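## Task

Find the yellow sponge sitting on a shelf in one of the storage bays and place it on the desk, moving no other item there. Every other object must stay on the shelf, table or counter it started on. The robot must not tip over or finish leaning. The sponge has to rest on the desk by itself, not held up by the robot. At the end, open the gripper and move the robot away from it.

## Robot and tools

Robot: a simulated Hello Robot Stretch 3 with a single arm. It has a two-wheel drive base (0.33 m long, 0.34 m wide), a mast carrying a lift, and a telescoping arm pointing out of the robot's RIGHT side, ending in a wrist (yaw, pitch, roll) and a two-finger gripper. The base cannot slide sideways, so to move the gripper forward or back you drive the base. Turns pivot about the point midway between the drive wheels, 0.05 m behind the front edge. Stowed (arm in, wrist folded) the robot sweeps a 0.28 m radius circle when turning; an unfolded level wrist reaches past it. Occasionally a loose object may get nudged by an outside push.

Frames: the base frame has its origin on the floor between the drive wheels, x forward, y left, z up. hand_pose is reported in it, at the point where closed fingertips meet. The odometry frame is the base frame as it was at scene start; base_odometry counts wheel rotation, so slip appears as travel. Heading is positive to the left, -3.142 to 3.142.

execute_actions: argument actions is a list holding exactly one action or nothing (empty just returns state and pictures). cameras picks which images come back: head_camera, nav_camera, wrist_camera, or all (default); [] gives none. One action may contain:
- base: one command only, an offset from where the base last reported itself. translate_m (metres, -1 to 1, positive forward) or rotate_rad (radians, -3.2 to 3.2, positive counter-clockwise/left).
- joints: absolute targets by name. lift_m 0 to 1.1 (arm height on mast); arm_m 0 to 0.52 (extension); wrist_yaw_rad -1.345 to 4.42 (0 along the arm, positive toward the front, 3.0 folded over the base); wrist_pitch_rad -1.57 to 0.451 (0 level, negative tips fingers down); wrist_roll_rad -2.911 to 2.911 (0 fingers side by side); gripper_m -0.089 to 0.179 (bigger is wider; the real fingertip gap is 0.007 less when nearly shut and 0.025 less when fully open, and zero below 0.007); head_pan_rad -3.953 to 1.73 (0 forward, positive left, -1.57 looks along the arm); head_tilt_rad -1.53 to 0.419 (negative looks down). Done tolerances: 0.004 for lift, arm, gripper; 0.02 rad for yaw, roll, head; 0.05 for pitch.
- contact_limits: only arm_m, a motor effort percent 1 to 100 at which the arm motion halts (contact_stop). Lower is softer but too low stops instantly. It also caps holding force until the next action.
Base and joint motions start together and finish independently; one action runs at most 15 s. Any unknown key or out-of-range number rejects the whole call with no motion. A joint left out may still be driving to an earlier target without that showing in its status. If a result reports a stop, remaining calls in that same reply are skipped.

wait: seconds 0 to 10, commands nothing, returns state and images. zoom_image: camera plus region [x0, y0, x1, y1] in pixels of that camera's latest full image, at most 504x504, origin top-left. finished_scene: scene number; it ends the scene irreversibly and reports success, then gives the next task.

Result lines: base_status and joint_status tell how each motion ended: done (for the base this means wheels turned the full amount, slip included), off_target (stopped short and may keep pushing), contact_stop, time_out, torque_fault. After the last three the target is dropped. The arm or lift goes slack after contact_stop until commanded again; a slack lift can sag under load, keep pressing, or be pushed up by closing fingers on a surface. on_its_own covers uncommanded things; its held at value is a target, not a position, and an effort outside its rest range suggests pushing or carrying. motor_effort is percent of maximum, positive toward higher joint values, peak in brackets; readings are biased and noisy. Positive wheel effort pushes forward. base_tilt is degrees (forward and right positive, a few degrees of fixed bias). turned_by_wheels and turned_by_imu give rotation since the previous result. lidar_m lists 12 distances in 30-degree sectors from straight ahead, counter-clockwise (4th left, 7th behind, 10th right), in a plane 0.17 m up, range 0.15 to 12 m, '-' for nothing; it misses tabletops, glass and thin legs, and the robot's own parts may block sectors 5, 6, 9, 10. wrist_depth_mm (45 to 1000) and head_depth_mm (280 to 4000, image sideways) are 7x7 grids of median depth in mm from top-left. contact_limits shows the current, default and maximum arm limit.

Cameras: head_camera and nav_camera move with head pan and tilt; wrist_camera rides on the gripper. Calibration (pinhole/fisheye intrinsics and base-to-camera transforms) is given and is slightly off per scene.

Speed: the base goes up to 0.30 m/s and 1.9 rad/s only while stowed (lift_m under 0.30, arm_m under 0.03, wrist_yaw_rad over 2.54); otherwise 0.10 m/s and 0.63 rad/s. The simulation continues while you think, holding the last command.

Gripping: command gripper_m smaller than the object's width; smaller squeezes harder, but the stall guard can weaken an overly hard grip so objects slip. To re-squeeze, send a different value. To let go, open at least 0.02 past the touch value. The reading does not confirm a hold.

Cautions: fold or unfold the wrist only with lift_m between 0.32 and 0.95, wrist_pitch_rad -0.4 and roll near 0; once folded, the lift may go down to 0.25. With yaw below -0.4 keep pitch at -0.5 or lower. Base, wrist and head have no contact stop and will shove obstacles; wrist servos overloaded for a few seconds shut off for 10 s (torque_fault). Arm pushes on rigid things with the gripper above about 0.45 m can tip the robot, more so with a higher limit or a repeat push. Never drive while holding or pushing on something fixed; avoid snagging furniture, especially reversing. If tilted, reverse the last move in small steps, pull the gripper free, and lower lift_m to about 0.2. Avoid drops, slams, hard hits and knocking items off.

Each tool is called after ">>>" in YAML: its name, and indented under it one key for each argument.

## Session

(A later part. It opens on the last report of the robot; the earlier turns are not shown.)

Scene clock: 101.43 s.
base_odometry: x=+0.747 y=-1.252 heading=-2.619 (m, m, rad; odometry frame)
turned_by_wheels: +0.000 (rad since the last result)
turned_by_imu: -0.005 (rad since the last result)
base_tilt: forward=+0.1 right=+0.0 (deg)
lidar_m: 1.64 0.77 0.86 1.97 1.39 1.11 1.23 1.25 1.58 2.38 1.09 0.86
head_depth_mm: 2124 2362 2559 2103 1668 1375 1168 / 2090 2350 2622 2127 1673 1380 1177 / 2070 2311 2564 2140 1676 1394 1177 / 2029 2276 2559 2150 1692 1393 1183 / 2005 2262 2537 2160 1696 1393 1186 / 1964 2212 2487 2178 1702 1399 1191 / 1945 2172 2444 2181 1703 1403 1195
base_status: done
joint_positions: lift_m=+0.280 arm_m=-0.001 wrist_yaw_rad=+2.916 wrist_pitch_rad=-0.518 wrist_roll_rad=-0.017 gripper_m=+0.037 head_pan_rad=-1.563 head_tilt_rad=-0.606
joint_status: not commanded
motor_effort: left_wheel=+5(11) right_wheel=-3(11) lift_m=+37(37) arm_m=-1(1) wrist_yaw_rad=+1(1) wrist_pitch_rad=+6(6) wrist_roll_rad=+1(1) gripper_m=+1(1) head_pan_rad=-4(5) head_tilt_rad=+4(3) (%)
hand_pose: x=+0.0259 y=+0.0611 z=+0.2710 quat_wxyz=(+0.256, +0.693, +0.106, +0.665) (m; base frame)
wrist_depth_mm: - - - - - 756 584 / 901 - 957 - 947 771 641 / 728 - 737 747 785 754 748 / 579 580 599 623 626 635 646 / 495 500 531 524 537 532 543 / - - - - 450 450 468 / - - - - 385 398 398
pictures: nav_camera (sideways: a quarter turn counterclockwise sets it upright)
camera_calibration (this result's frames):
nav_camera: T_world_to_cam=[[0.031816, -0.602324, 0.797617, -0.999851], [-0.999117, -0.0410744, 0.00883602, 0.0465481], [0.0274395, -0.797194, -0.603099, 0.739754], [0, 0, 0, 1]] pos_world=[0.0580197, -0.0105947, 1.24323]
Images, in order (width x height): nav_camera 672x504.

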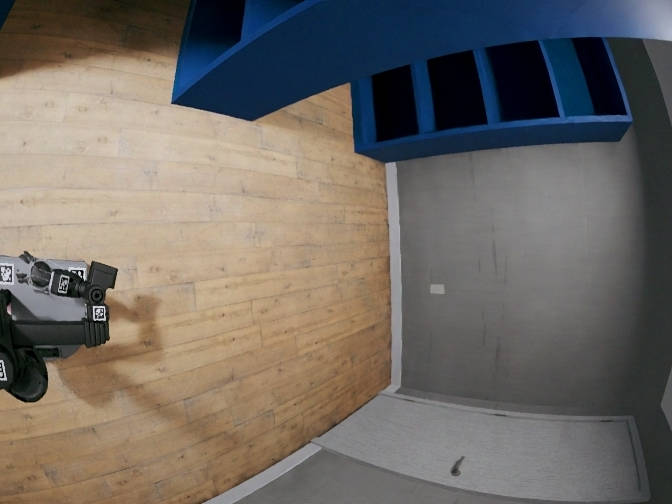

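Third bay: units spaced about 1.45 m apart.

>>> execute_actions:
  actions:
    - {"base":{"rotate_rad":1.6}}
  cameras: []

>>> execute_actions:
  actions:
    - {"base":{"translate_m":1.0},"joints":{"head_tilt_rad":-0.4}}
  cameras: ["nav_camera"]

>>> execute_actions:
  actions:
    - {"base":{"translate_m":0.35}}
  cameras: ["nav_camera","head_camera"]

Scene clock: 114.63 s.
base_odometry: x=+0.747 y=-1.252 heading=-1.019 (m, m, rad; odometry frame)
turned_by_wheels: +1.600 (rad since the last result)
turned_by_imu: +1.570 (rad since the last result)
base_tilt: forward=+0.1 right=-0.1 (deg)
lidar_m: 1.97 1.53 1.10 1.23 1.26 1.61 2.38 1.05 0.86 1.64 0.77 0.88
head_depth_mm: 1349 1480 1628 1412 1574 1342 1173 / 1829 1583 1700 1915 1674 1386 1180 / 2140 2407 2657 2126 1694 1383 1179 / 2157 2444 2688 2152 1693 1392 1185 / 2153 2393 2666 2148 1697 1394 1189 / 2118 2328 2562 2091 1703 1410 1190 / 1784 1637 1513 1409 1314 1232 1190
base_status: done
joint_positions: lift_m=+0.280 arm_m=-0.001 wrist_yaw_rad=+2.916 wrist_pitch_rad=-0.518 wrist_roll_rad=-0.017 gripper_m=+0.037 head_pan_rad=-1.563 head_tilt_rad=-0.606
joint_status: not commanded
motor_effort: left_wheel=-4(14) right_wheel=+3(11) lift_m=+37(36) arm_m=-1(1) wrist_yaw_rad=+0(0) wrist_pitch_rad=+6(6) wrist_roll_rad=+1(1) gripper_m=+0(0) head_pan_rad=-4(4) head_tilt_rad=+3(3) (%)
hand_pose: x=+0.0259 y=+0.0611 z=+0.2710 quat_wxyz=(+0.256, +0.693, +0.106, +0.665) (m; base frame)
wrist_depth_mm: 980 - - - - - - / 926 - 949 - - - - / 717 - 734 756 784 774 814 / 589 581 599 606 626 627 648 / 496 499 533 530 521 528 541 / - - - - 448 455 458 / - - - - 395 399 399
pictures: none
No camera images: the call's "cameras" was empty. Leave "cameras" out to get every camera's image.

Scene clock: 119.57 s.
base_odometry: x=+1.271 y=-2.104 heading=-1.019 (m, m, rad; odometry frame)
turned_by_wheels: +0.000 (rad since the last result)
turned_by_imu: +0.007 (rad since the last result)
base_tilt: forward=+0.1 right=+0.0 (deg)
lidar_m: 0.98 1.36 0.80 0.87 0.89 1.74 3.36 1.65 0.62 0.61 2.18 1.49
head_depth_mm: 478 520 569 629 702 794 919 / 481 519 567 619 689 783 900 / 1017 1339 1214 1480 1243 1378 1248 / 1293 2141 2318 2500 1985 1622 1314 / 2061 2234 2458 2661 2118 1636 1323 / 2040 2218 2432 2597 2131 1642 1327 / 2015 2191 2398 2598 2134 1648 1326
base_status: done
joint_positions: lift_m=+0.280 arm_m=-0.001 wrist_yaw_rad=+2.916 wrist_pitch_rad=-0.518 wrist_roll_rad=-0.017 gripper_m=+0.037 head_pan_rad=-1.563 head_tilt_rad=-0.409
joint_status: all done
motor_effort: left_wheel=-4(10) right_wheel=+3(10) lift_m=+37(36) arm_m=-1(1) wrist_yaw_rad=+1(0) wrist_pitch_rad=+6(6) wrist_roll_rad=+1(1) gripper_m=+0(1) head_pan_rad=-4(4) head_tilt_rad=+4(20) (%)
hand_pose: x=+0.0259 y=+0.0611 z=+0.2710 quat_wxyz=(+0.256, +0.693, +0.106, +0.665) (m; base frame)
wrist_depth_mm: - - - - - - - / 894 - 949 975 - - - / 710 - 740 756 750 782 828 / 581 570 609 602 624 637 641 / 488 497 525 525 533 535 541 / - - - - 455 457 453 / - - - - 386 398 395
pictures: nav_camera (sideways: a quarter turn counterclockwise sets it upright)
camera_calibration (this result's frames):
nav_camera: T_world_to_cam=[[0.0304199, -0.434126, 0.900338, -1.13379], [-0.999144, -0.0384651, 0.0152111, 0.0382455], [0.0280281, -0.900031, -0.434925, 0.52094], [0, 0, 0, 1]] pos_world=[0.0581017, -0.0218761, 1.24678]
Images, in order (width x height): nav_camera 672x504.

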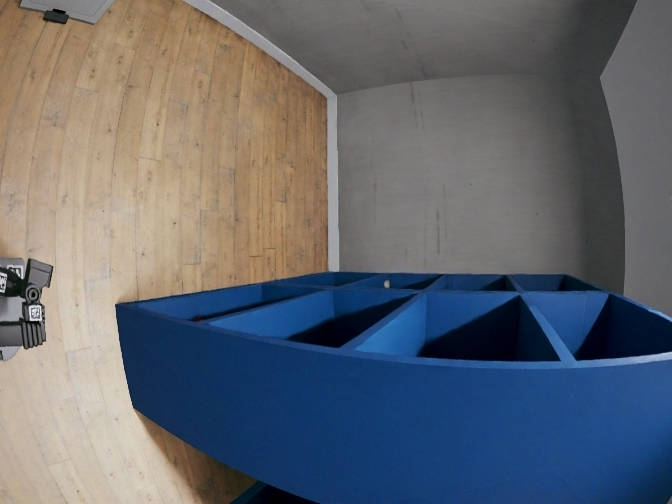

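Scene clock: 122.50 s.
base_odometry: x=+1.454 y=-2.402 heading=-1.020 (m, m, rad; odometry frame)
turned_by_wheels: +0.000 (rad since the last result)
turned_by_imu: +0.003 (rad since the last result)
base_tilt: forward=+0.0 right=+0.0 (deg)
lidar_m: 0.63 0.64 1.13 0.71 0.90 1.78 3.31 0.86 0.75 1.52 1.63 0.68
head_depth_mm: 1216 1343 1422 1576 1402 1508 1278 / 2015 2161 1825 1679 1818 1607 1305 / 2058 2215 2435 2633 2096 1606 1305 / 2051 2233 2443 2667 2101 1612 1311 / 2037 2200 2405 2623 2116 1619 1320 / 2028 2184 2380 2613 2133 1648 1329 / 1996 2164 2371 2582 2129 1641 1338
base_status: done
joint_positions: lift_m=+0.280 arm_m=-0.001 wrist_yaw_rad=+2.916 wrist_pitch_rad=-0.518 wrist_roll_rad=-0.017 gripper_m=+0.037 head_pan_rad=-1.563 head_tilt_rad=-0.409
joint_status: not commanded
motor_effort: left_wheel=-4(10) right_wheel=+3(10) lift_m=+37(36) arm_m=-1(1) wrist_yaw_rad=-1(0) wrist_pitch_rad=+6(6) wrist_roll_rad=+1(1) gripper_m=+0(0) head_pan_rad=-4(4) head_tilt_rad=+5(4) (%)
hand_pose: x=+0.0259 y=+0.0611 z=+0.2710 quat_wxyz=(+0.256, +0.693, +0.106, +0.665) (m; base frame)
wrist_depth_mm: - - - - - - 902 / 853 - 953 - - - 905 / 701 - 739 757 765 794 809 / 581 578 595 619 625 629 638 / 496 502 533 528 526 535 533 / - - - - 457 453 460 / - - - - 393 400 396
pictures: head_camera (sideways: a quarter turn clockwise sets it upright), nav_camera (sideways: a quarter turn counterclockwise sets it upright)
camera_calibration (this result's frames):
head_camera: T_world_to_cam=[[0.0497038, 0.445834, -0.893734, 1.18592], [0.99802, -0.056706, 0.027216, -0.0433491], [-0.0385463, -0.893318, -0.44777, 0.543652], [0, 0, 0, 1]] pos_world=[0.00527427, -0.0455283, 1.30451]
nav_camera: T_world_to_cam=[[0.0304194, -0.434085, 0.900358, -1.13382], [-0.999144, -0.038464, 0.0152125, 0.0382436], [0.0280279, -0.90005, -0.434884, 0.520887], [0, 0, 0, 1]] pos_world=[0.0581017, -0.0218786, 1.24679]
Images, in order (width x height): head_camera 896x504, nav_camera 672x504.

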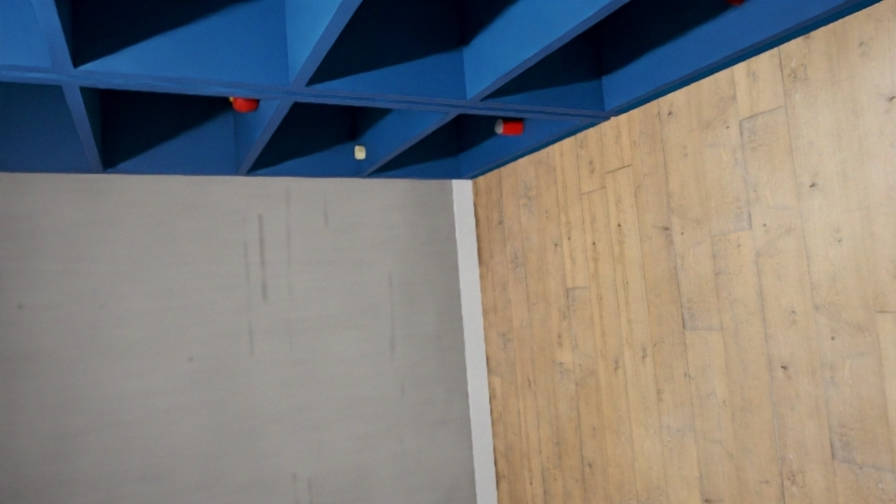

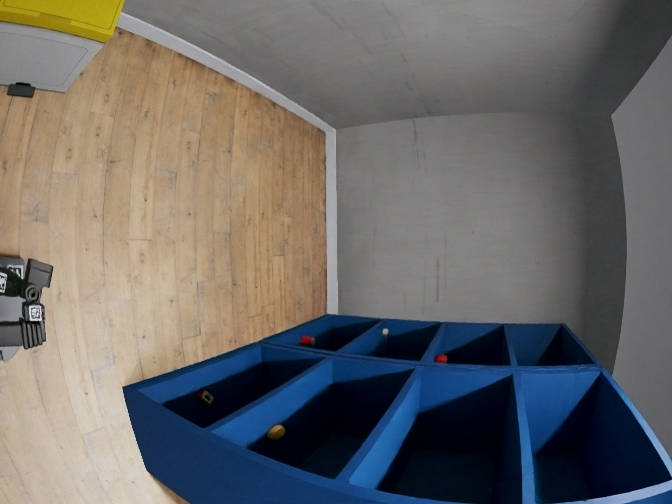

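>>> execute_actions:
  actions:
    - {"base":{"rotate_rad":-1.52},"joints":{"head_pan_rad":-0.9,"head_tilt_rad":-0.6}}
  cameras: []

>>> execute_actions:
  actions:
    - {"base":{"translate_m":1.0}}
  cameras: ["nav_camera","head_camera"]

Scene clock: 133.87 s.
base_odometry: x=+1.454 y=-2.402 heading=-2.539 (m, m, rad; odometry frame)
turned_by_wheels: -1.520 (rad since the last result)
turned_by_imu: -1.490 (rad since the last result)
base_tilt: forward=+0.0 right=+0.0 (deg)
lidar_m: 2.42 1.53 0.67 0.63 1.08 1.13 0.71 1.04 1.87 2.40 0.81 0.75
head_depth_mm: 1948 2109 2187 2150 1690 1388 1177 / 2056 2327 2558 2167 1700 1392 1185 / 2023 2317 2424 2026 1653 1387 1188 / 782 870 979 1112 1300 1368 1193 / 684 751 829 927 1070 1311 1196 / 611 677 777 1245 1530 1396 1201 / 1216 1197 1559 1301 1632 1421 1200
base_status: done
joint_positions: lift_m=+0.280 arm_m=-0.001 wrist_yaw_rad=+2.916 wrist_pitch_rad=-0.518 wrist_roll_rad=-0.017 gripper_m=+0.037 head_pan_rad=-0.907 head_tilt_rad=-0.593
joint_status: all done
motor_effort: left_wheel=+4(17) right_wheel=-3(8) lift_m=+37(36) arm_m=-1(1) wrist_yaw_rad=-1(1) wrist_pitch_rad=+6(6) wrist_roll_rad=+1(1) gripper_m=+1(1) head_pan_rad=+3(43) head_tilt_rad=-3(20) (%)
hand_pose: x=+0.0259 y=+0.0611 z=+0.2710 quat_wxyz=(+0.256, +0.693, +0.106, +0.665) (m; base frame)
wrist_depth_mm: 863 592 591 652 - - - / 886 - 660 716 - - - / 704 - 701 741 744 771 807 / 583 581 603 606 612 641 652 / 493 501 538 528 529 531 550 / - - - - 450 450 462 / - - - - 396 403 401
pictures: none
No camera images: the call's "cameras" was empty. Leave "cameras" out to get every camera's image.

Scene clock: 138.80 s.
base_odometry: x=+0.630 y=-2.968 heading=-2.539 (m, m, rad; odometry frame)
turned_by_wheels: +0.000 (rad since the last result)
turned_by_imu: +0.007 (rad since the last result)
base_tilt: forward=+0.0 right=+0.0 (deg)
lidar_m: 1.42 1.47 1.12 1.07 1.05 0.99 1.71 1.97 0.63 0.94 0.65 0.69
head_depth_mm: 783 862 690 568 992 816 1084 / 804 895 697 1137 996 860 1111 / 687 776 702 1025 999 1226 1140 / 591 655 677 841 947 1178 1188 / 523 591 667 782 975 1310 1191 / 557 655 766 1297 1459 1384 1199 / 1198 1181 1555 1311 1586 1417 1201
base_status: done
joint_positions: lift_m=+0.280 arm_m=-0.001 wrist_yaw_rad=+2.916 wrist_pitch_rad=-0.518 wrist_roll_rad=-0.017 gripper_m=+0.037 head_pan_rad=-0.907 head_tilt_rad=-0.593
joint_status: not commanded
motor_effort: left_wheel=+3(17) right_wheel=-2(4) lift_m=+37(36) arm_m=-1(2) wrist_yaw_rad=+0(1) wrist_pitch_rad=+6(6) wrist_roll_rad=+1(1) gripper_m=+1(1) head_pan_rad=+4(4) head_tilt_rad=-3(3) (%)
hand_pose: x=+0.0259 y=+0.0611 z=+0.2710 quat_wxyz=(+0.256, +0.693, +0.106, +0.665) (m; base frame)
wrist_depth_mm: 904 953 958 - - - - / 907 - 964 - - - - / 725 - 728 751 769 790 799 / 580 573 606 610 625 630 648 / 490 505 529 531 526 524 543 / - - - - 454 454 461 / - - - - 391 401 403
pictures: head_camera (sideways: a quarter turn clockwise sets it upright), nav_camera (sideways: a quarter turn counterclockwise sets it upright)
camera_calibration (this result's frames):
head_camera: T_world_to_cam=[[-0.328964, 0.506591, -0.796962, 1.06204], [0.827653, 0.561039, 0.014994, -0.0263931], [0.454723, -0.654676, -0.603843, 0.743707], [0, 0, 0, 1]] pos_world=[0.0330365, -0.0363257, 1.29588]
nav_camera: T_world_to_cam=[[0.386133, -0.449493, 0.805517, -1.01231], [-0.766669, -0.641976, 0.00927656, 0.0445564], [0.512952, -0.621147, -0.5925, 0.723004], [0, 0, 0, 1]] pos_world=[0.0541795, 0.0226694, 1.2434]
Images, in order (width x height): head_camera 896x504, nav_camera 672x504.

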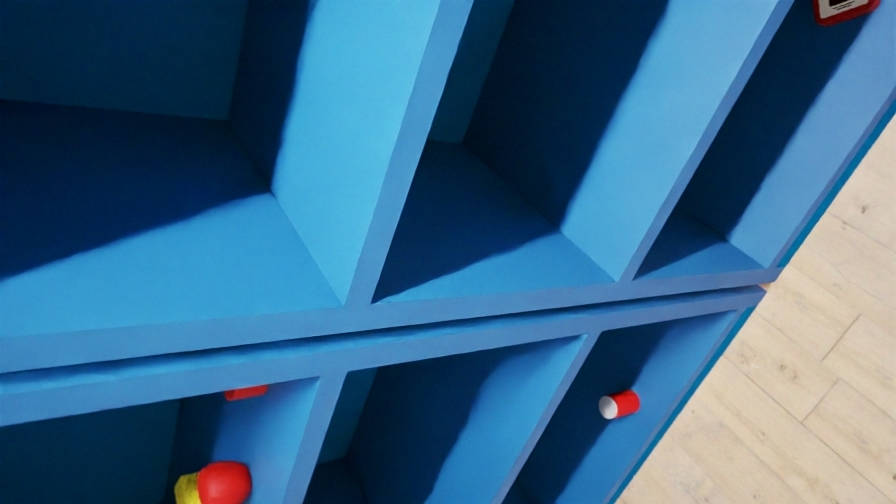

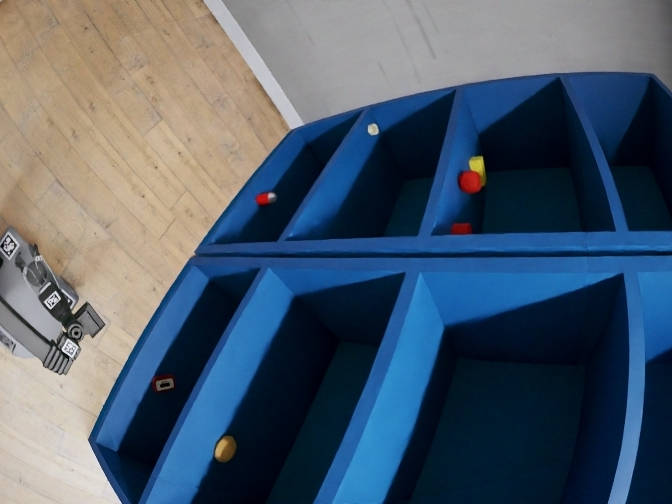

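>>> execute_actions:
  actions:
    - {"base":{"translate_m":0.5},"joints":{"lift_m":0.9,"head_pan_rad":-1.4,"head_tilt_rad":-0.45,"wrist_pitch_rad":-0.4}}
  cameras: ["head_camera"]

Scene clock: 148.70 s.
base_odometry: x=+0.218 y=-3.252 heading=-2.539 (m, m, rad; odometry frame)
turned_by_wheels: +0.000 (rad since the last result)
turned_by_imu: +0.005 (rad since the last result)
base_tilt: forward=+0.0 right=+0.0 (deg)
lidar_m: 0.92 0.95 1.13 1.08 1.12 1.40 2.21 1.03 0.97 0.48 0.96 0.96
head_depth_mm: 359 401 841 596 1023 900 783 / 378 423 453 500 562 667 733 / 376 412 455 509 566 669 - / 763 836 898 644 1077 912 792 / 773 850 913 633 1085 917 1120 / 785 863 926 654 1130 922 1070 / 796 875 943 624 1138 925 1153
base_status: done
joint_positions: lift_m=+0.900 arm_m=-0.001 wrist_yaw_rad=+2.916 wrist_pitch_rad=-0.418 wrist_roll_rad=-0.017 gripper_m=+0.037 head_pan_rad=-1.393 head_tilt_rad=-0.458
joint_status: all done
motor_effort: left_wheel=+2(15) right_wheel=-2(7) lift_m=+49(51) arm_m=-2(1) wrist_yaw_rad=+0(0) wrist_pitch_rad=+7(7) wrist_roll_rad=+1(1) gripper_m=+0(1) head_pan_rad=-4(37) head_tilt_rad=+4(20) (%)
hand_pose: x=+0.0289 y=+0.0745 z=+0.9124 quat_wxyz=(+0.223, +0.698, +0.070, +0.677) (m; base frame)
wrist_depth_mm: - 925 977 - - - 826 / 936 - - - - - 840 / - - - - - - 846 / - - - - - - 861 / - - - - - - 879 / - - - - - - 879 / - - - - - - 897
pictures: head_camera (sideways: a quarter turn clockwise sets it upright)
camera_calibration (this result's frames):
head_camera: T_world_to_cam=[[-0.0343109, 0.490637, -0.870688, 1.15637], [0.993407, 0.112095, 0.0240193, -0.0391575], [0.109384, -0.864124, -0.491249, 0.599324], [0, 0, 0, 1]] pos_world=[0.0130188, -0.0450801, 1.3022]
Images, in order (width x height): head_camera 896x504.

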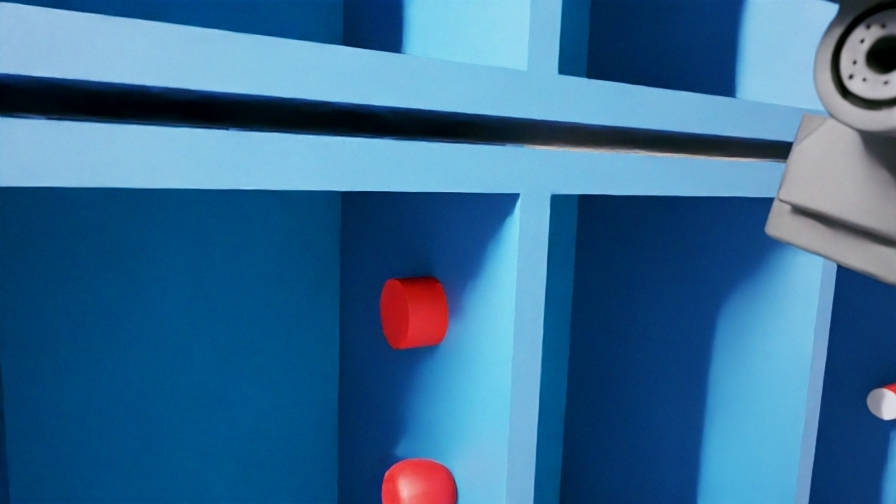

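>>> execute_actions:
  actions:
    - {"base":{"translate_m":0.42},"joints":{"wrist_yaw_rad":0,"gripper_m":0.12,"head_pan_rad":-1.57,"head_tilt_rad":-0.55}}
  cameras: []

>>> execute_actions:
  actions:
    - {"joints":{"wrist_pitch_rad":-0.15,"lift_m":0.96}}

Scene clock: 161.50 s.
base_odometry: x=-0.128 y=-3.490 heading=-2.539 (m, m, rad; odometry frame)
turned_by_wheels: +0.000 (rad since the last result)
turned_by_imu: +0.004 (rad since the last result)
base_tilt: forward=+0.1 right=+0.0 (deg)
lidar_m: 0.50 0.52 0.70 1.08 1.13 1.52 2.86 0.68 0.61 0.93 0.66 0.52
head_depth_mm: 759 845 778 566 1008 - - / 760 839 784 570 1063 871 - / 756 838 792 570 1090 - - / 751 834 799 578 1058 858 1122 / 749 832 804 581 1062 856 1128 / 745 828 697 559 1067 861 1125 / 744 824 823 563 1067 862 1102
base_status: done
joint_positions: lift_m=+0.900 arm_m=-0.001 wrist_yaw_rad=+0.002 wrist_pitch_rad=-0.418 wrist_roll_rad=-0.017 gripper_m=+0.120 head_pan_rad=-1.563 head_tilt_rad=-0.543
joint_status: all done
motor_effort: left_wheel=+2(10) right_wheel=-2(3) lift_m=+49(49) arm_m=-1(1) wrist_yaw_rad=-3(2) wrist_pitch_rad=+7(7) wrist_roll_rad=+1(1) gripper_m=+1(100) head_pan_rad=-3(21) head_tilt_rad=-3(14) (%)
hand_pose: x=-0.0211 y=-0.3686 z=+0.9124 quat_wxyz=(+0.698, +0.149, -0.685, -0.145) (m; base frame)
wrist_depth_mm: 209 219 234 250 262 295 298 / 485 219 218 218 218 217 216 / 552 720 733 742 729 606 407 / 551 746 788 790 793 604 401 / 564 681 697 696 716 586 398 / 535 579 586 576 587 521 399 / 486 493 503 502 508 511 423
pictures: none
No camera images: the call's "cameras" was empty. Leave "cameras" out to get every camera's image.

Scene clock: 162.87 s.
base_odometry: x=-0.128 y=-3.490 heading=-2.539 (m, m, rad; odometry frame)
turned_by_wheels: +0.000 (rad since the last result)
turned_by_imu: +0.000 (rad since the last result)
base_tilt: forward=+0.1 right=+0.0 (deg)
lidar_m: 0.50 0.52 0.70 1.08 1.12 1.52 2.87 0.68 0.61 0.93 0.65 0.52
head_depth_mm: 759 844 780 567 - - - / 756 841 784 570 1082 - - / 755 837 794 571 - - - / 750 832 798 577 1052 830 1122 / 748 829 803 580 1058 856 1119 / 747 829 695 560 1065 861 1127 / 745 824 822 564 1075 863 1105
base_status: not commanded
joint_positions: lift_m=+0.960 arm_m=-0.001 wrist_yaw_rad=+0.002 wrist_pitch_rad=-0.170 wrist_roll_rad=-0.017 gripper_m=+0.120 head_pan_rad=-1.563 head_tilt_rad=-0.543
joint_status: all done
motor_effort: left_wheel=+2(2) right_wheel=-2(2) lift_m=+49(50) arm_m=-1(1) wrist_yaw_rad=-1(3) wrist_pitch_rad=+8(9) wrist_roll_rad=+1(1) gripper_m=+1(1) head_pan_rad=-5(3) head_tilt_rad=-3(3) (%)
hand_pose: x=-0.0210 y=-0.3927 z=+1.0313 quat_wxyz=(+0.711, +0.062, -0.698, -0.059) (m; base frame)
wrist_depth_mm: 545 603 606 602 601 590 413 / 544 640 648 637 634 607 409 / 498 553 467 633 661 532 412 / 326 333 343 327 341 355 370 / 255 257 261 259 260 265 271 / 555 740 812 811 834 502 382 / 555 683 690 722 715 625 399
pictures: head_camera (sideways: a quarter turn clockwise sets it upright), nav_camera (sideways: a quarter turn counterclockwise sets it upright), wrist_camera
camera_calibration (this result's frames):
head_camera: T_world_to_cam=[[0.0485761, 0.56141, -0.826111, 1.09774], [0.998071, -0.0593028, 0.0183864, -0.0318502], [-0.0386684, -0.82541, -0.563207, 0.693851], [0, 0, 0, 1]] pos_world=[0.00529502, -0.0454584, 1.29822]
nav_camera: T_world_to_cam=[[0.0315495, -0.55061, 0.834167, -1.0475], [-0.999112, -0.0406882, 0.0109309, 0.04382], [0.0279221, -0.833771, -0.551404, 0.672498], [0, 0, 0, 1]] pos_world=[0.0580516, -0.0142712, 1.24413]
wrist_camera: T_world_to_cam=[[-0.997321, 0.0218339, 0.0698177, -0.0920792], [-0.0578758, 0.348208, -0.935629, 1.1286], [-0.0447395, -0.937163, -0.346011, 0.158445], [0, 0, 0, 1]] pos_world=[-0.019425, -0.242488, 1.11721]
Images, in order (width x height): head_camera 896x504, nav_camera 672x504, wrist_camera 644x364.

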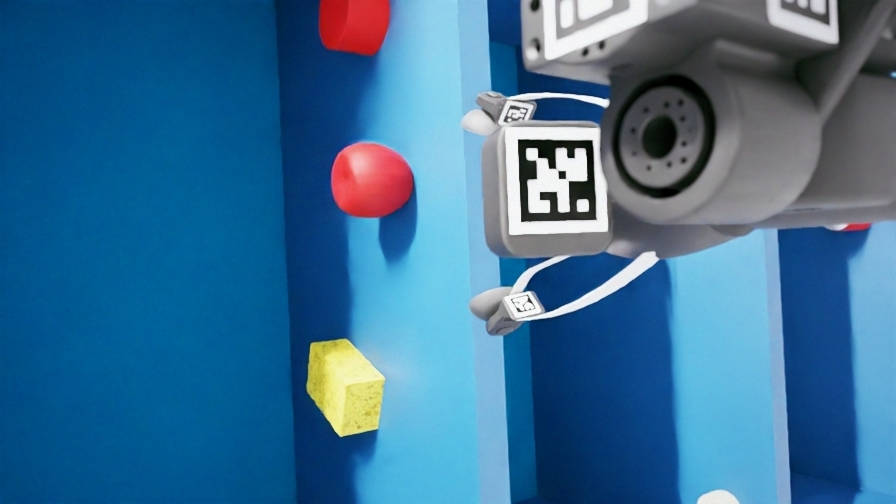

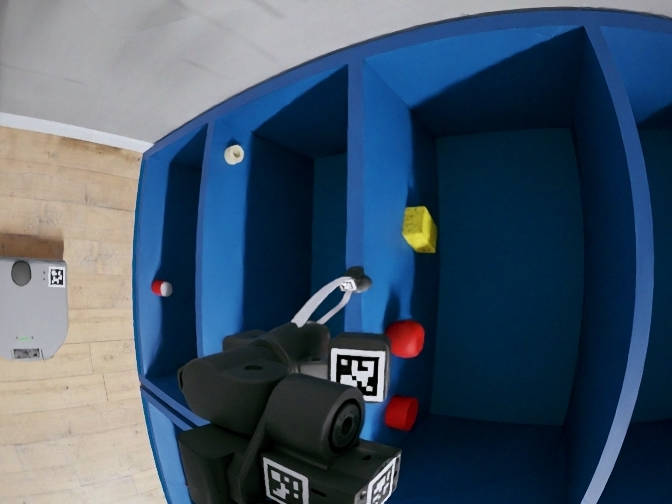

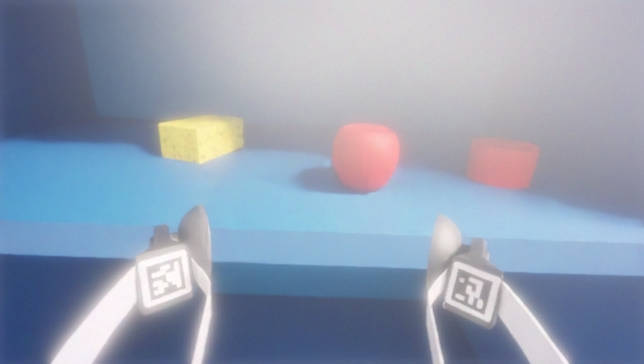

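>>> execute_actions:
  actions:
    - {"base":{"translate_m":0.15},"joints":{"gripper_m":0.16,"lift_m":0.95}}
  cameras: []

>>> execute_actions:
  actions:
    - {"joints":{"arm_m":0.2}}
  cameras: ["wrist_camera"]

Scene clock: 174.40 s.
base_odometry: x=-0.251 y=-3.575 heading=-2.539 (m, m, rad; odometry frame)
turned_by_wheels: +0.000 (rad since the last result)
turned_by_imu: +0.002 (rad since the last result)
base_tilt: forward=+0.1 right=+0.0 (deg)
lidar_m: 0.35 0.36 0.49 1.09 1.13 1.53 3.00 0.72 0.76 0.93 0.50 0.36
head_depth_mm: 759 841 777 564 1135 - - / 756 840 784 570 1045 - - / 753 835 792 562 - - - / 749 832 684 576 1060 829 1118 / 748 829 806 580 1040 857 1125 / 745 826 816 560 1067 856 1091 / 742 810 798 563 858 816 865
base_status: done
joint_positions: lift_m=+0.950 arm_m=-0.001 wrist_yaw_rad=+0.002 wrist_pitch_rad=-0.170 wrist_roll_rad=-0.017 gripper_m=+0.160 head_pan_rad=-1.563 head_tilt_rad=-0.543
joint_status: all done
motor_effort: left_wheel=+2(9) right_wheel=-2(4) lift_m=+36(42) arm_m=-2(1) wrist_yaw_rad=-2(2) wrist_pitch_rad=+8(8) wrist_roll_rad=+1(1) gripper_m=+1(100) head_pan_rad=-4(3) head_tilt_rad=-3(3) (%)
hand_pose: x=-0.0211 y=-0.3927 z=+1.0218 quat_wxyz=(+0.711, +0.061, -0.698, -0.059) (m; base frame)
wrist_depth_mm: 375 545 604 609 600 602 579 / 374 553 647 643 646 632 591 / 376 480 556 443 635 488 550 / 301 311 322 332 344 322 363 / 251 250 256 254 255 259 259 / 367 735 820 786 806 - 535 / 418 575 683 696 714 694 532
pictures: none
No camera images: the call's "cameras" was empty. Leave "cameras" out to get every camera's image.

Scene clock: 177.13 s.
base_odometry: x=-0.251 y=-3.575 heading=-2.539 (m, m, rad; odometry frame)
turned_by_wheels: +0.000 (rad since the last result)
turned_by_imu: +0.000 (rad since the last result)
base_tilt: forward=+0.1 right=+0.0 (deg)
lidar_m: 0.35 0.36 0.49 1.09 1.13 1.53 3.02 0.72 0.76 0.92 0.50 0.37
head_depth_mm: 759 844 883 - 1006 841 1131 / 755 840 892 - 1025 846 1134 / 752 837 890 - 1017 848 1142 / 751 831 851 580 1051 853 1117 / 748 832 808 556 1064 854 1122 / 744 826 813 559 1065 861 1091 / 741 811 797 563 855 818 867
base_status: not commanded
joint_positions: lift_m=+0.950 arm_m=+0.200 wrist_yaw_rad=+0.001 wrist_pitch_rad=-0.170 wrist_roll_rad=-0.017 gripper_m=+0.160 head_pan_rad=-1.563 head_tilt_rad=-0.543
joint_status: all done
motor_effort: left_wheel=+2(2) right_wheel=-2(2) lift_m=+36(36) arm_m=+4(4) wrist_yaw_rad=-1(2) wrist_pitch_rad=+8(8) wrist_roll_rad=+1(1) gripper_m=+1(1) head_pan_rad=-5(4) head_tilt_rad=-3(3) (%)
hand_pose: x=-0.0213 y=-0.5931 z=+1.0218 quat_wxyz=(+0.711, +0.061, -0.698, -0.060) (m; base frame)
wrist_depth_mm: 379 427 425 425 425 428 429 / 375 446 447 449 442 452 450 / 378 473 474 467 475 483 479 / 295 307 273 243 346 353 369 / 214 230 220 215 236 257 247 / 175 164 173 177 180 - 186 / 132 138 141 143 144 143 150
pictures: wrist_camera
camera_calibration (this result's frames):
wrist_camera: T_world_to_cam=[[-0.997299, 0.0228095, 0.0698111, -0.0866882], [-0.0575418, 0.348001, -0.935726, 1.18943], [-0.0456378, -0.937217, -0.345749, -0.0330264], [0, 0, 0, 1]] pos_world=[-0.0195193, -0.4429, 1.10762]
Images, in order (width x height): wrist_camera 644x364.

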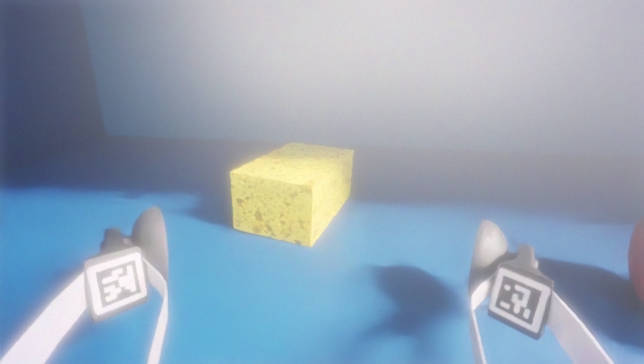

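>>> execute_actions:
  actions:
    - {"base":{"translate_m":0.02},"joints":{"arm_m":0.325,"lift_m":0.942}}
  cameras: ["wrist_camera"]

>>> execute_actions:
  actions:
    - {"joints":{"gripper_m":0.02}}
  cameras: ["wrist_camera"]

Scene clock: 183.57 s.
base_odometry: x=-0.268 y=-3.586 heading=-2.539 (m, m, rad; odometry frame)
turned_by_wheels: +0.000 (rad since the last result)
turned_by_imu: +0.001 (rad since the last result)
base_tilt: forward=+0.0 right=+0.0 (deg)
lidar_m: 0.33 0.34 0.47 1.09 1.12 1.53 3.04 0.73 0.79 0.92 0.47 0.34
head_depth_mm: 756 842 887 - 1018 840 1132 / 753 839 - 546 1045 846 1131 / 753 833 - 547 1051 848 1138 / 749 833 851 553 1054 851 1118 / 747 830 832 557 1057 857 1122 / 745 826 815 559 1031 839 1076 / 743 804 771 562 797 775 835
base_status: done
joint_positions: lift_m=+0.942 arm_m=+0.325 wrist_yaw_rad=+0.001 wrist_pitch_rad=-0.170 wrist_roll_rad=-0.017 gripper_m=+0.160 head_pan_rad=-1.563 head_tilt_rad=-0.543
joint_status: all done
motor_effort: left_wheel=+2(8) right_wheel=-2(4) lift_m=+36(35) arm_m=+4(6) wrist_yaw_rad=-1(1) wrist_pitch_rad=+8(8) wrist_roll_rad=+1(1) gripper_m=+1(0) head_pan_rad=-5(3) head_tilt_rad=-3(3) (%)
hand_pose: x=-0.0213 y=-0.7181 z=+1.0138 quat_wxyz=(+0.711, +0.061, -0.698, -0.060) (m; base frame)
wrist_depth_mm: 311 311 313 313 314 316 314 / 325 327 331 327 333 331 333 / 345 353 348 350 350 352 350 / 277 284 298 305 319 330 345 / 199 213 193 125 195 239 230 / 161 151 94 96 160 - 174 / 122 128 95 84 130 133 139
pictures: wrist_camera
camera_calibration (this result's frames):
wrist_camera: T_world_to_cam=[[-0.997298, 0.0228711, 0.0698103, -0.0832478], [-0.0575213, 0.347968, -0.93574, 1.22544], [-0.0456932, -0.937227, -0.345712, -0.152996], [0, 0, 0, 1]] pos_world=[-0.0195251, -0.567901, 1.09961]
Images, in order (width x height): wrist_camera 644x364.

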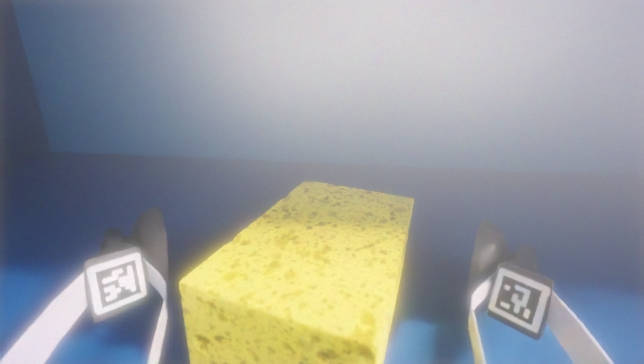

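Scene clock: 185.47 s.
base_odometry: x=-0.268 y=-3.586 heading=-2.539 (m, m, rad; odometry frame)
turned_by_wheels: +0.000 (rad since the last result)
turned_by_imu: +0.000 (rad since the last result)
base_tilt: forward=+0.0 right=+0.0 (deg)
lidar_m: 0.33 0.34 0.46 1.09 1.13 1.53 3.06 0.73 0.78 0.92 0.48 0.34
head_depth_mm: 759 842 884 - 1021 839 1136 / 756 837 - 546 1047 844 1136 / 753 836 - 548 1047 849 1141 / 749 831 868 553 1054 853 1119 / 748 827 807 555 1061 855 1128 / 745 826 814 558 1032 841 1075 / 743 806 769 562 797 778 836
base_status: not commanded
joint_positions: lift_m=+0.942 arm_m=+0.325 wrist_yaw_rad=+0.001 wrist_pitch_rad=-0.166 wrist_roll_rad=-0.017 gripper_m=+0.022 head_pan_rad=-1.563 head_tilt_rad=-0.543
joint_status: all done
motor_effort: left_wheel=+2(2) right_wheel=-1(1) lift_m=+37(37) arm_m=+4(4) wrist_yaw_rad=-1(0) wrist_pitch_rad=+6(8) wrist_roll_rad=+1(1) gripper_m=-40(100) head_pan_rad=-5(3) head_tilt_rad=-3(3) (%)
hand_pose: x=-0.0213 y=-0.7184 z=+1.0148 quat_wxyz=(+0.711, +0.060, -0.698, -0.058) (m; base frame)
wrist_depth_mm: 313 314 313 314 313 317 315 / 331 330 329 329 332 334 331 / 344 351 349 353 350 354 347 / 281 289 300 306 321 338 349 / 201 204 212 128 138 228 234 / 156 159 97 97 99 173 176 / 128 130 101 92 88 137 140
pictures: wrist_camera
camera_calibration (this result's frames):
wrist_camera: T_world_to_cam=[[-0.997299, 0.0231627, 0.0697033, -0.0829953], [-0.0575149, 0.343977, -0.937215, 1.22516], [-0.0456847, -0.938692, -0.341716, -0.158004], [0, 0, 0, 1]] pos_world=[-0.0195248, -0.567821, 1.10003]
Images, in order (width x height): wrist_camera 644x364.

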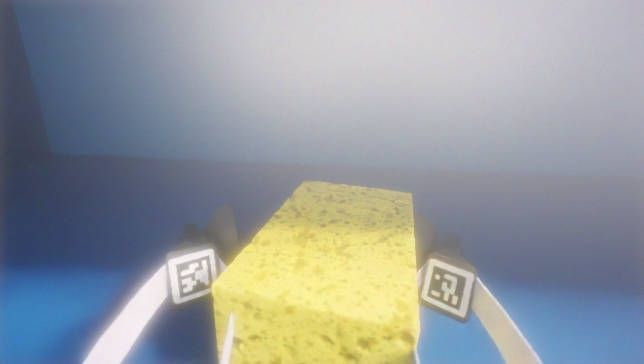

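Held inside the fingers. Lift and retract.

>>> execute_actions:
  actions:
    - {"joints":{"lift_m":0.97}}
  cameras: []

>>> execute_actions:
  actions:
    - {"joints":{"arm_m":0}}
  cameras: ["wrist_camera"]

>>> execute_actions:
  actions:
    - {"base":{"translate_m":-1.0},"joints":{"wrist_yaw_rad":2.6,"lift_m":0.93}}
  cameras: ["wrist_camera"]

>>> execute_actions:
  actions:
    - {"base":{"translate_m":-1.0},"joints":{"head_pan_rad":-3.1,"head_tilt_rad":-0.6}}
  cameras: ["nav_camera","head_camera"]

Scene clock: 194.70 s.
base_odometry: x=-0.268 y=-3.586 heading=-2.539 (m, m, rad; odometry frame)
turned_by_wheels: +0.000 (rad since the last result)
turned_by_imu: +0.002 (rad since the last result)
base_tilt: forward=+0.0 right=-0.1 (deg)
lidar_m: 0.33 0.34 0.46 1.09 1.12 1.52 3.05 0.73 0.79 0.92 0.48 0.35
head_depth_mm: 757 840 - 542 1042 838 1134 / 754 824 - 569 1047 845 1133 / 752 818 - 572 1047 851 1139 / 749 831 708 575 1056 853 1121 / 747 829 806 557 1058 856 1123 / 744 825 811 558 1030 841 1078 / 742 806 769 563 795 777 837
base_status: not commanded
joint_positions: lift_m=+0.970 arm_m=+0.325 wrist_yaw_rad=+0.001 wrist_pitch_rad=-0.168 wrist_roll_rad=-0.017 gripper_m=+0.054 head_pan_rad=-1.563 head_tilt_rad=-0.543
joint_status: all done
on_its_own: gripper_m is held at +0.053, not at your +0.020, by its stall guard, which is not easing now
motor_effort: left_wheel=+2(2) right_wheel=-2(1) lift_m=+49(50) arm_m=+4(4) wrist_yaw_rad=-1(1) wrist_pitch_rad=+7(7) wrist_roll_rad=+1(1) gripper_m=-24(24) head_pan_rad=-2(3) head_tilt_rad=-3(3) (%)
hand_pose: x=-0.0213 y=-0.7183 z=+1.0420 quat_wxyz=(+0.711, +0.060, -0.698, -0.059) (m; base frame)
wrist_depth_mm: 314 312 314 313 314 314 317 / 330 331 333 333 329 336 333 / 345 347 352 347 349 351 351 / 338 362 362 359 366 371 367 / 250 258 264 128 139 281 291 / 195 198 97 97 99 215 219 / 160 162 102 92 88 171 174
pictures: none
No camera images: the call's "cameras" was empty. Leave "cameras" out to get every camera's image.

Scene clock: 198.30 s.
base_odometry: x=-0.268 y=-3.586 heading=-2.539 (m, m, rad; odometry frame)
turned_by_wheels: +0.000 (rad since the last result)
turned_by_imu: +0.001 (rad since the last result)
base_tilt: forward=+0.0 right=+0.0 (deg)
lidar_m: 0.33 0.34 0.46 1.09 1.12 1.52 3.04 0.73 0.79 0.92 0.47 0.34
head_depth_mm: 758 840 774 555 - - - / 756 839 784 571 1115 - - / 753 836 791 585 - - - / 750 830 799 578 1075 830 1123 / 745 828 805 568 1058 856 1124 / 744 825 813 559 1030 841 1076 / 741 804 771 563 799 773 838
base_status: not commanded
joint_positions: lift_m=+0.970 arm_m=+0.000 wrist_yaw_rad=+0.001 wrist_pitch_rad=-0.168 wrist_roll_rad=-0.017 gripper_m=+0.054 head_pan_rad=-1.563 head_tilt_rad=-0.543
joint_status: all done
on_its_own: gripper_m is held at +0.053, not at your +0.020, by its stall guard, which is not easing now
motor_effort: left_wheel=+2(2) right_wheel=-2(1) lift_m=+49(49) arm_m=-4(4) wrist_yaw_rad=-1(1) wrist_pitch_rad=+7(7) wrist_roll_rad=+1(1) gripper_m=-23(24) head_pan_rad=-4(4) head_tilt_rad=-4(3) (%)
hand_pose: x=-0.0213 y=-0.3939 z=+1.0418 quat_wxyz=(+0.711, +0.060, -0.698, -0.059) (m; base frame)
wrist_depth_mm: 355 503 618 612 600 596 596 / 361 512 633 639 647 650 581 / 364 490 653 652 656 654 593 / 326 365 372 382 408 323 383 / 255 258 266 128 138 285 293 / 355 470 96 97 99 701 272 / 370 582 102 92 88 704 577
pictures: wrist_camera
camera_calibration (this result's frames):
wrist_camera: T_world_to_cam=[[-0.997294, 0.0231948, 0.0697686, -0.0925008], [-0.0574503, 0.346332, -0.936351, 1.13885], [-0.0458816, -0.937825, -0.344062, 0.158633], [0, 0, 0, 1]] pos_world=[-0.0195449, -0.243505, 1.1274]
Images, in order (width x height): wrist_camera 644x364.

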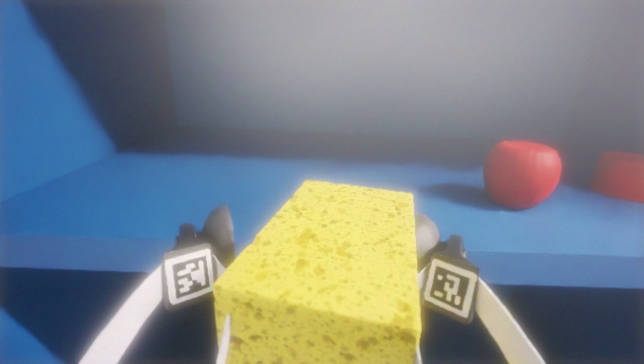

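Scene clock: 209.53 s.
base_odometry: x=+0.556 y=-3.019 heading=-2.539 (m, m, rad; odometry frame)
turned_by_wheels: +0.000 (rad since the last result)
turned_by_imu: -0.004 (rad since the last result)
base_tilt: forward=+0.1 right=+0.0 (deg)
lidar_m: 1.33 1.38 1.12 1.07 1.11 1.05 1.81 0.70 0.70 0.94 0.59 1.31
head_depth_mm: 773 858 775 593 1079 - - / 770 855 783 596 1048 - - / 764 850 790 575 1049 - - / 764 847 797 577 1055 - - / 760 842 806 583 1060 906 1120 / 758 837 813 585 1065 858 1154 / 754 836 820 590 983 856 943
base_status: done
joint_positions: lift_m=+0.930 arm_m=+0.000 wrist_yaw_rad=+2.598 wrist_pitch_rad=-0.169 wrist_roll_rad=-0.017 gripper_m=+0.054 head_pan_rad=-1.563 head_tilt_rad=-0.543
joint_status: all done
on_its_own: gripper_m is held at +0.053, not at your +0.020, by its stall guard, which is not easing now
motor_effort: left_wheel=+3(6) right_wheel=-2(5) lift_m=+37(42) arm_m=-3(3) wrist_yaw_rad=+2(1) wrist_pitch_rad=+7(7) wrist_roll_rad=+1(1) gripper_m=-23(24) head_pan_rad=-4(5) head_tilt_rad=-3(3) (%)
hand_pose: x=+0.1072 y=+0.0675 z=+1.0021 quat_wxyz=(+0.248, +0.689, -0.129, +0.669) (m; base frame)
wrist_depth_mm: 793 874 - - - - 974 / 807 921 - - - - 986 / 878 976 - - - - - / 877 - - - - - - / 938 - - 128 138 - - / 987 - 96 97 99 - - / - - 102 92 88 - -
pictures: wrist_camera
camera_calibration (this result's frames):
wrist_camera: T_world_to_cam=[[0.841394, -0.535898, 0.0697772, -0.131624], [-0.13023, -0.326372, -0.936227, 1.00236], [0.524496, 0.77865, -0.344397, 0.40688], [0, 0, 0, 1]] pos_world=[0.0278773, -0.0602136, 1.08774]
Images, in order (width x height): wrist_camera 644x364.

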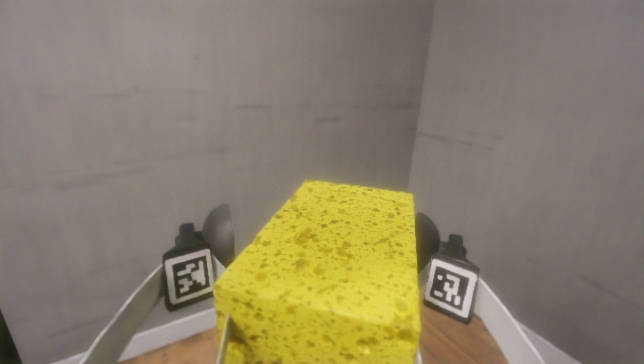

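Scene clock: 220.77 s.
base_odometry: x=+1.380 y=-2.452 heading=-2.539 (m, m, rad; odometry frame)
turned_by_wheels: +0.000 (rad since the last result)
turned_by_imu: -0.004 (rad since the last result)
base_tilt: forward=+0.0 right=+0.0 (deg)
lidar_m: 2.33 1.53 1.10 0.64 0.65 1.20 0.80 1.12 1.99 2.00 0.69 0.70
head_depth_mm: 1205 1251 782 1668 - - - / 1206 1267 789 1676 - - - / 1207 1283 795 1651 - - - / 1204 1276 802 1238 1658 1472 - / 1206 1279 809 1683 1663 1476 - / 1196 1278 815 1753 1734 1499 - / 1193 1283 819 1716 1590 1465 -
base_status: done
joint_positions: lift_m=+0.930 arm_m=+0.000 wrist_yaw_rad=+2.598 wrist_pitch_rad=-0.169 wrist_roll_rad=-0.017 gripper_m=+0.054 head_pan_rad=-3.093 head_tilt_rad=-0.593
joint_status: all done
on_its_own: gripper_m is held at +0.053, not at your +0.020, by its stall guard, which is not easing now
motor_effort: left_wheel=+4(6) right_wheel=-3(7) lift_m=+36(36) arm_m=-3(2) wrist_yaw_rad=+2(2) wrist_pitch_rad=+7(7) wrist_roll_rad=+1(1) gripper_m=-24(23) head_pan_rad=-4(51) head_tilt_rad=-3(11) (%)
hand_pose: x=+0.1072 y=+0.0675 z=+1.0021 quat_wxyz=(+0.248, +0.689, -0.129, +0.669) (m; base frame)
wrist_depth_mm: 791 879 - - - - - / 816 917 - - - - - / 856 952 - - - - - / 880 - - - - - - / 901 - - 128 138 - - / 915 916 96 98 99 - - / 782 767 102 92 88 - -
pictures: head_camera (sideways: a quarter turn clockwise sets it upright), nav_camera (sideways: a quarter turn counterclockwise sets it upright)
camera_calibration (this result's frames):
head_camera: T_world_to_cam=[[0.603267, -0.0236804, -0.797188, 1.05665], [-0.0193942, -0.999699, 0.0150196, -0.0212594], [-0.797303, 0.00639998, -0.603545, 0.750956], [0, 0, 0, 1]] pos_world=[-0.0391134, -0.00103723, 1.2959]
nav_camera: T_world_to_cam=[[-0.589622, -0.0559584, 0.805739, -1.00665], [-0.0818889, 0.996598, 0.00928902, 0.0403631], [-0.803517, -0.060504, -0.592199, 0.730642], [0, 0, 0, 1]] pos_world=[-0.00315232, -0.0523493, 1.2434]
Images, in order (width x height): head_camera 896x504, nav_camera 672x504.

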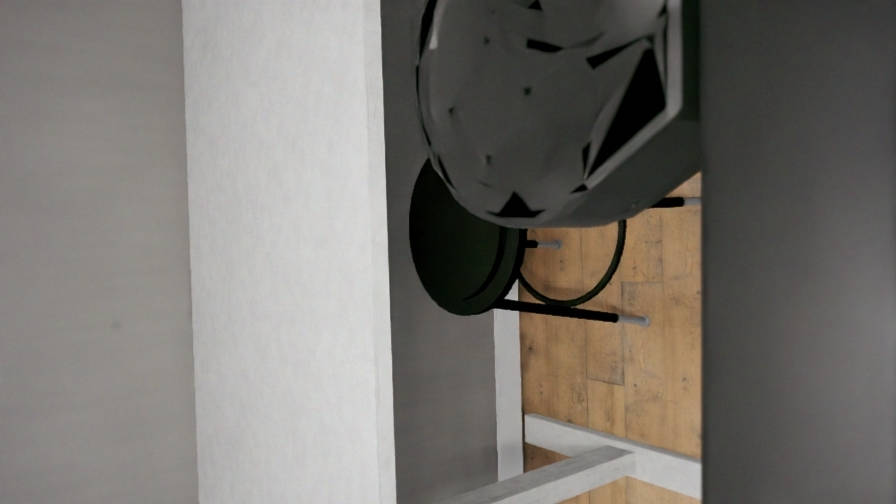

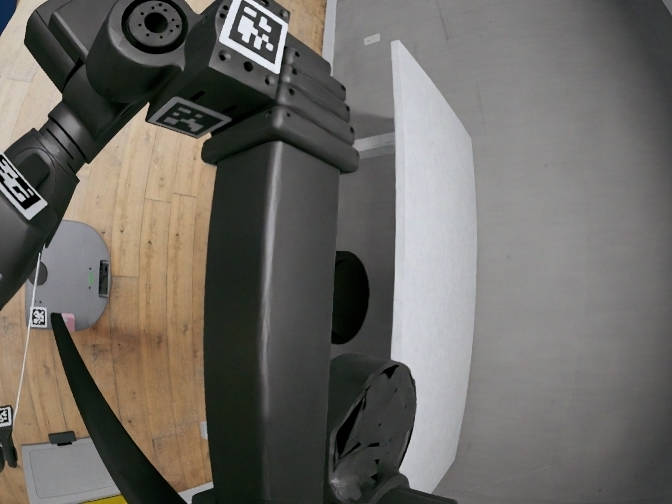

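>>> execute_actions:
  actions:
    - {"base":{"translate_m":-0.42}}
  cameras: []

>>> execute_actions:
  actions:
    - {"base":{"rotate_rad":-1.6},"joints":{"head_pan_rad":-1.57,"head_tilt_rad":-0.8}}
  cameras: ["head_camera"]

Scene clock: 233.40 s.
base_odometry: x=+1.726 y=-2.214 heading=-2.539 (m, m, rad; odometry frame)
turned_by_wheels: +0.000 (rad since the last result)
turned_by_imu: -0.001 (rad since the last result)
base_tilt: forward=+0.1 right=+0.0 (deg)
lidar_m: 1.84 1.52 0.65 0.70 0.89 0.67 0.38 0.57 0.78 3.53 1.29 1.03
head_depth_mm: 842 942 783 631 - - - / 844 942 790 635 - - - / 840 942 795 624 - - - / 839 941 800 579 453 392 - / 838 937 806 582 455 393 - / 836 937 816 585 457 395 - / 837 935 822 589 460 396 -
base_status: done
joint_positions: lift_m=+0.930 arm_m=+0.000 wrist_yaw_rad=+2.598 wrist_pitch_rad=-0.169 wrist_roll_rad=-0.017 gripper_m=+0.054 head_pan_rad=-3.093 head_tilt_rad=-0.593
joint_status: not commanded
on_its_own: gripper_m is held at +0.053, not at your +0.020, by its stall guard, which is not easing now
motor_effort: left_wheel=+5(7) right_wheel=-3(8) lift_m=+37(37) arm_m=-3(3) wrist_yaw_rad=+2(3) wrist_pitch_rad=+7(7) wrist_roll_rad=+1(1) gripper_m=-24(24) head_pan_rad=-5(5) head_tilt_rad=-3(3) (%)
hand_pose: x=+0.1072 y=+0.0675 z=+1.0021 quat_wxyz=(+0.248, +0.689, -0.129, +0.669) (m; base frame)
wrist_depth_mm: 773 871 968 - - - - / 791 875 - - - - - / 833 964 - - - - - / 851 976 - - - - - / 933 - - 128 138 - - / 964 - 96 98 99 - - / - - 102 92 88 - -
pictures: none
No camera images: the call's "cameras" was empty. Leave "cameras" out to get every camera's image.

Scene clock: 236.87 s.
base_odometry: x=+1.726 y=-2.214 heading=+2.145 (m, m, rad; odometry frame)
turned_by_wheels: -1.600 (rad since the last result)
turned_by_imu: -1.573 (rad since the last result)
base_tilt: forward=+0.1 right=+0.0 (deg)
lidar_m: 3.24 2.09 1.03 1.84 1.56 0.65 0.65 0.88 0.67 0.38 0.58 0.78
head_depth_mm: 881 711 551 - - 1249 1110 / 871 716 552 475 - 1239 1115 / 865 718 553 464 - - 1116 / 869 721 556 472 - - - / 862 728 559 466 - 1259 - / 854 729 561 456 394 1258 1166 / 845 733 564 456 385 1280 1122
base_status: done
joint_positions: lift_m=+0.930 arm_m=+0.000 wrist_yaw_rad=+2.598 wrist_pitch_rad=-0.169 wrist_roll_rad=-0.017 gripper_m=+0.054 head_pan_rad=-1.577 head_tilt_rad=-0.790
joint_status: all done
on_its_own: gripper_m is held at +0.053, not at your +0.020, by its stall guard, which is not easing now
motor_effort: left_wheel=+4(11) right_wheel=-3(8) lift_m=+37(37) arm_m=-3(3) wrist_yaw_rad=+2(2) wrist_pitch_rad=+7(7) wrist_roll_rad=+1(1) gripper_m=-24(23) head_pan_rad=+3(49) head_tilt_rad=-5(21) (%)
hand_pose: x=+0.1072 y=+0.0675 z=+1.0021 quat_wxyz=(+0.248, +0.689, -0.129, +0.669) (m; base frame)
wrist_depth_mm: - - - - - - - / - - - - - - - / - - - - - - - / - - - - - - - / - - - 128 138 - - / - - 96 97 99 - - / - - 102 92 88 - -
pictures: head_camera (sideways: a quarter turn clockwise sets it upright)
camera_calibration (this result's frames):
head_camera: T_world_to_cam=[[0.0576422, 0.745707, -0.663776, 0.886101], [0.997118, -0.0758481, 0.00137942, -0.00970006], [-0.0493175, -0.661942, -0.74793, 0.934194], [0, 0, 0, 1]] pos_world=[0.00466737, -0.0431252, 1.2869]
Images, in order (width x height): head_camera 896x504.

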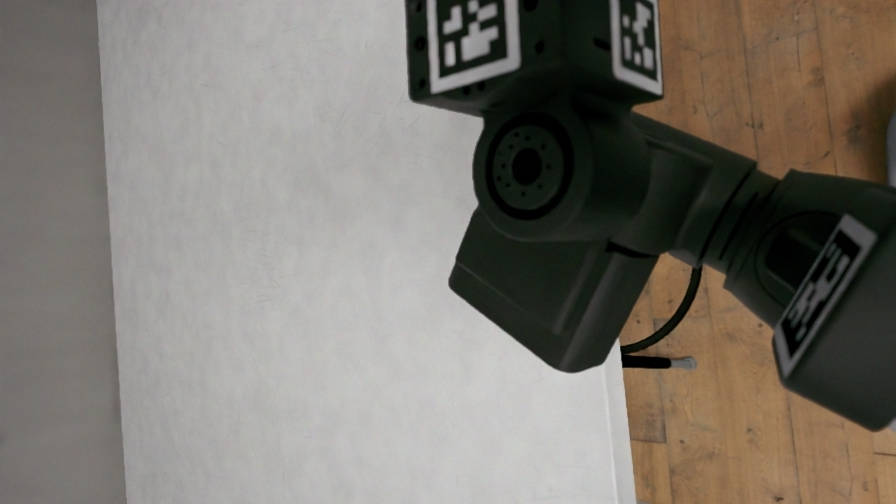

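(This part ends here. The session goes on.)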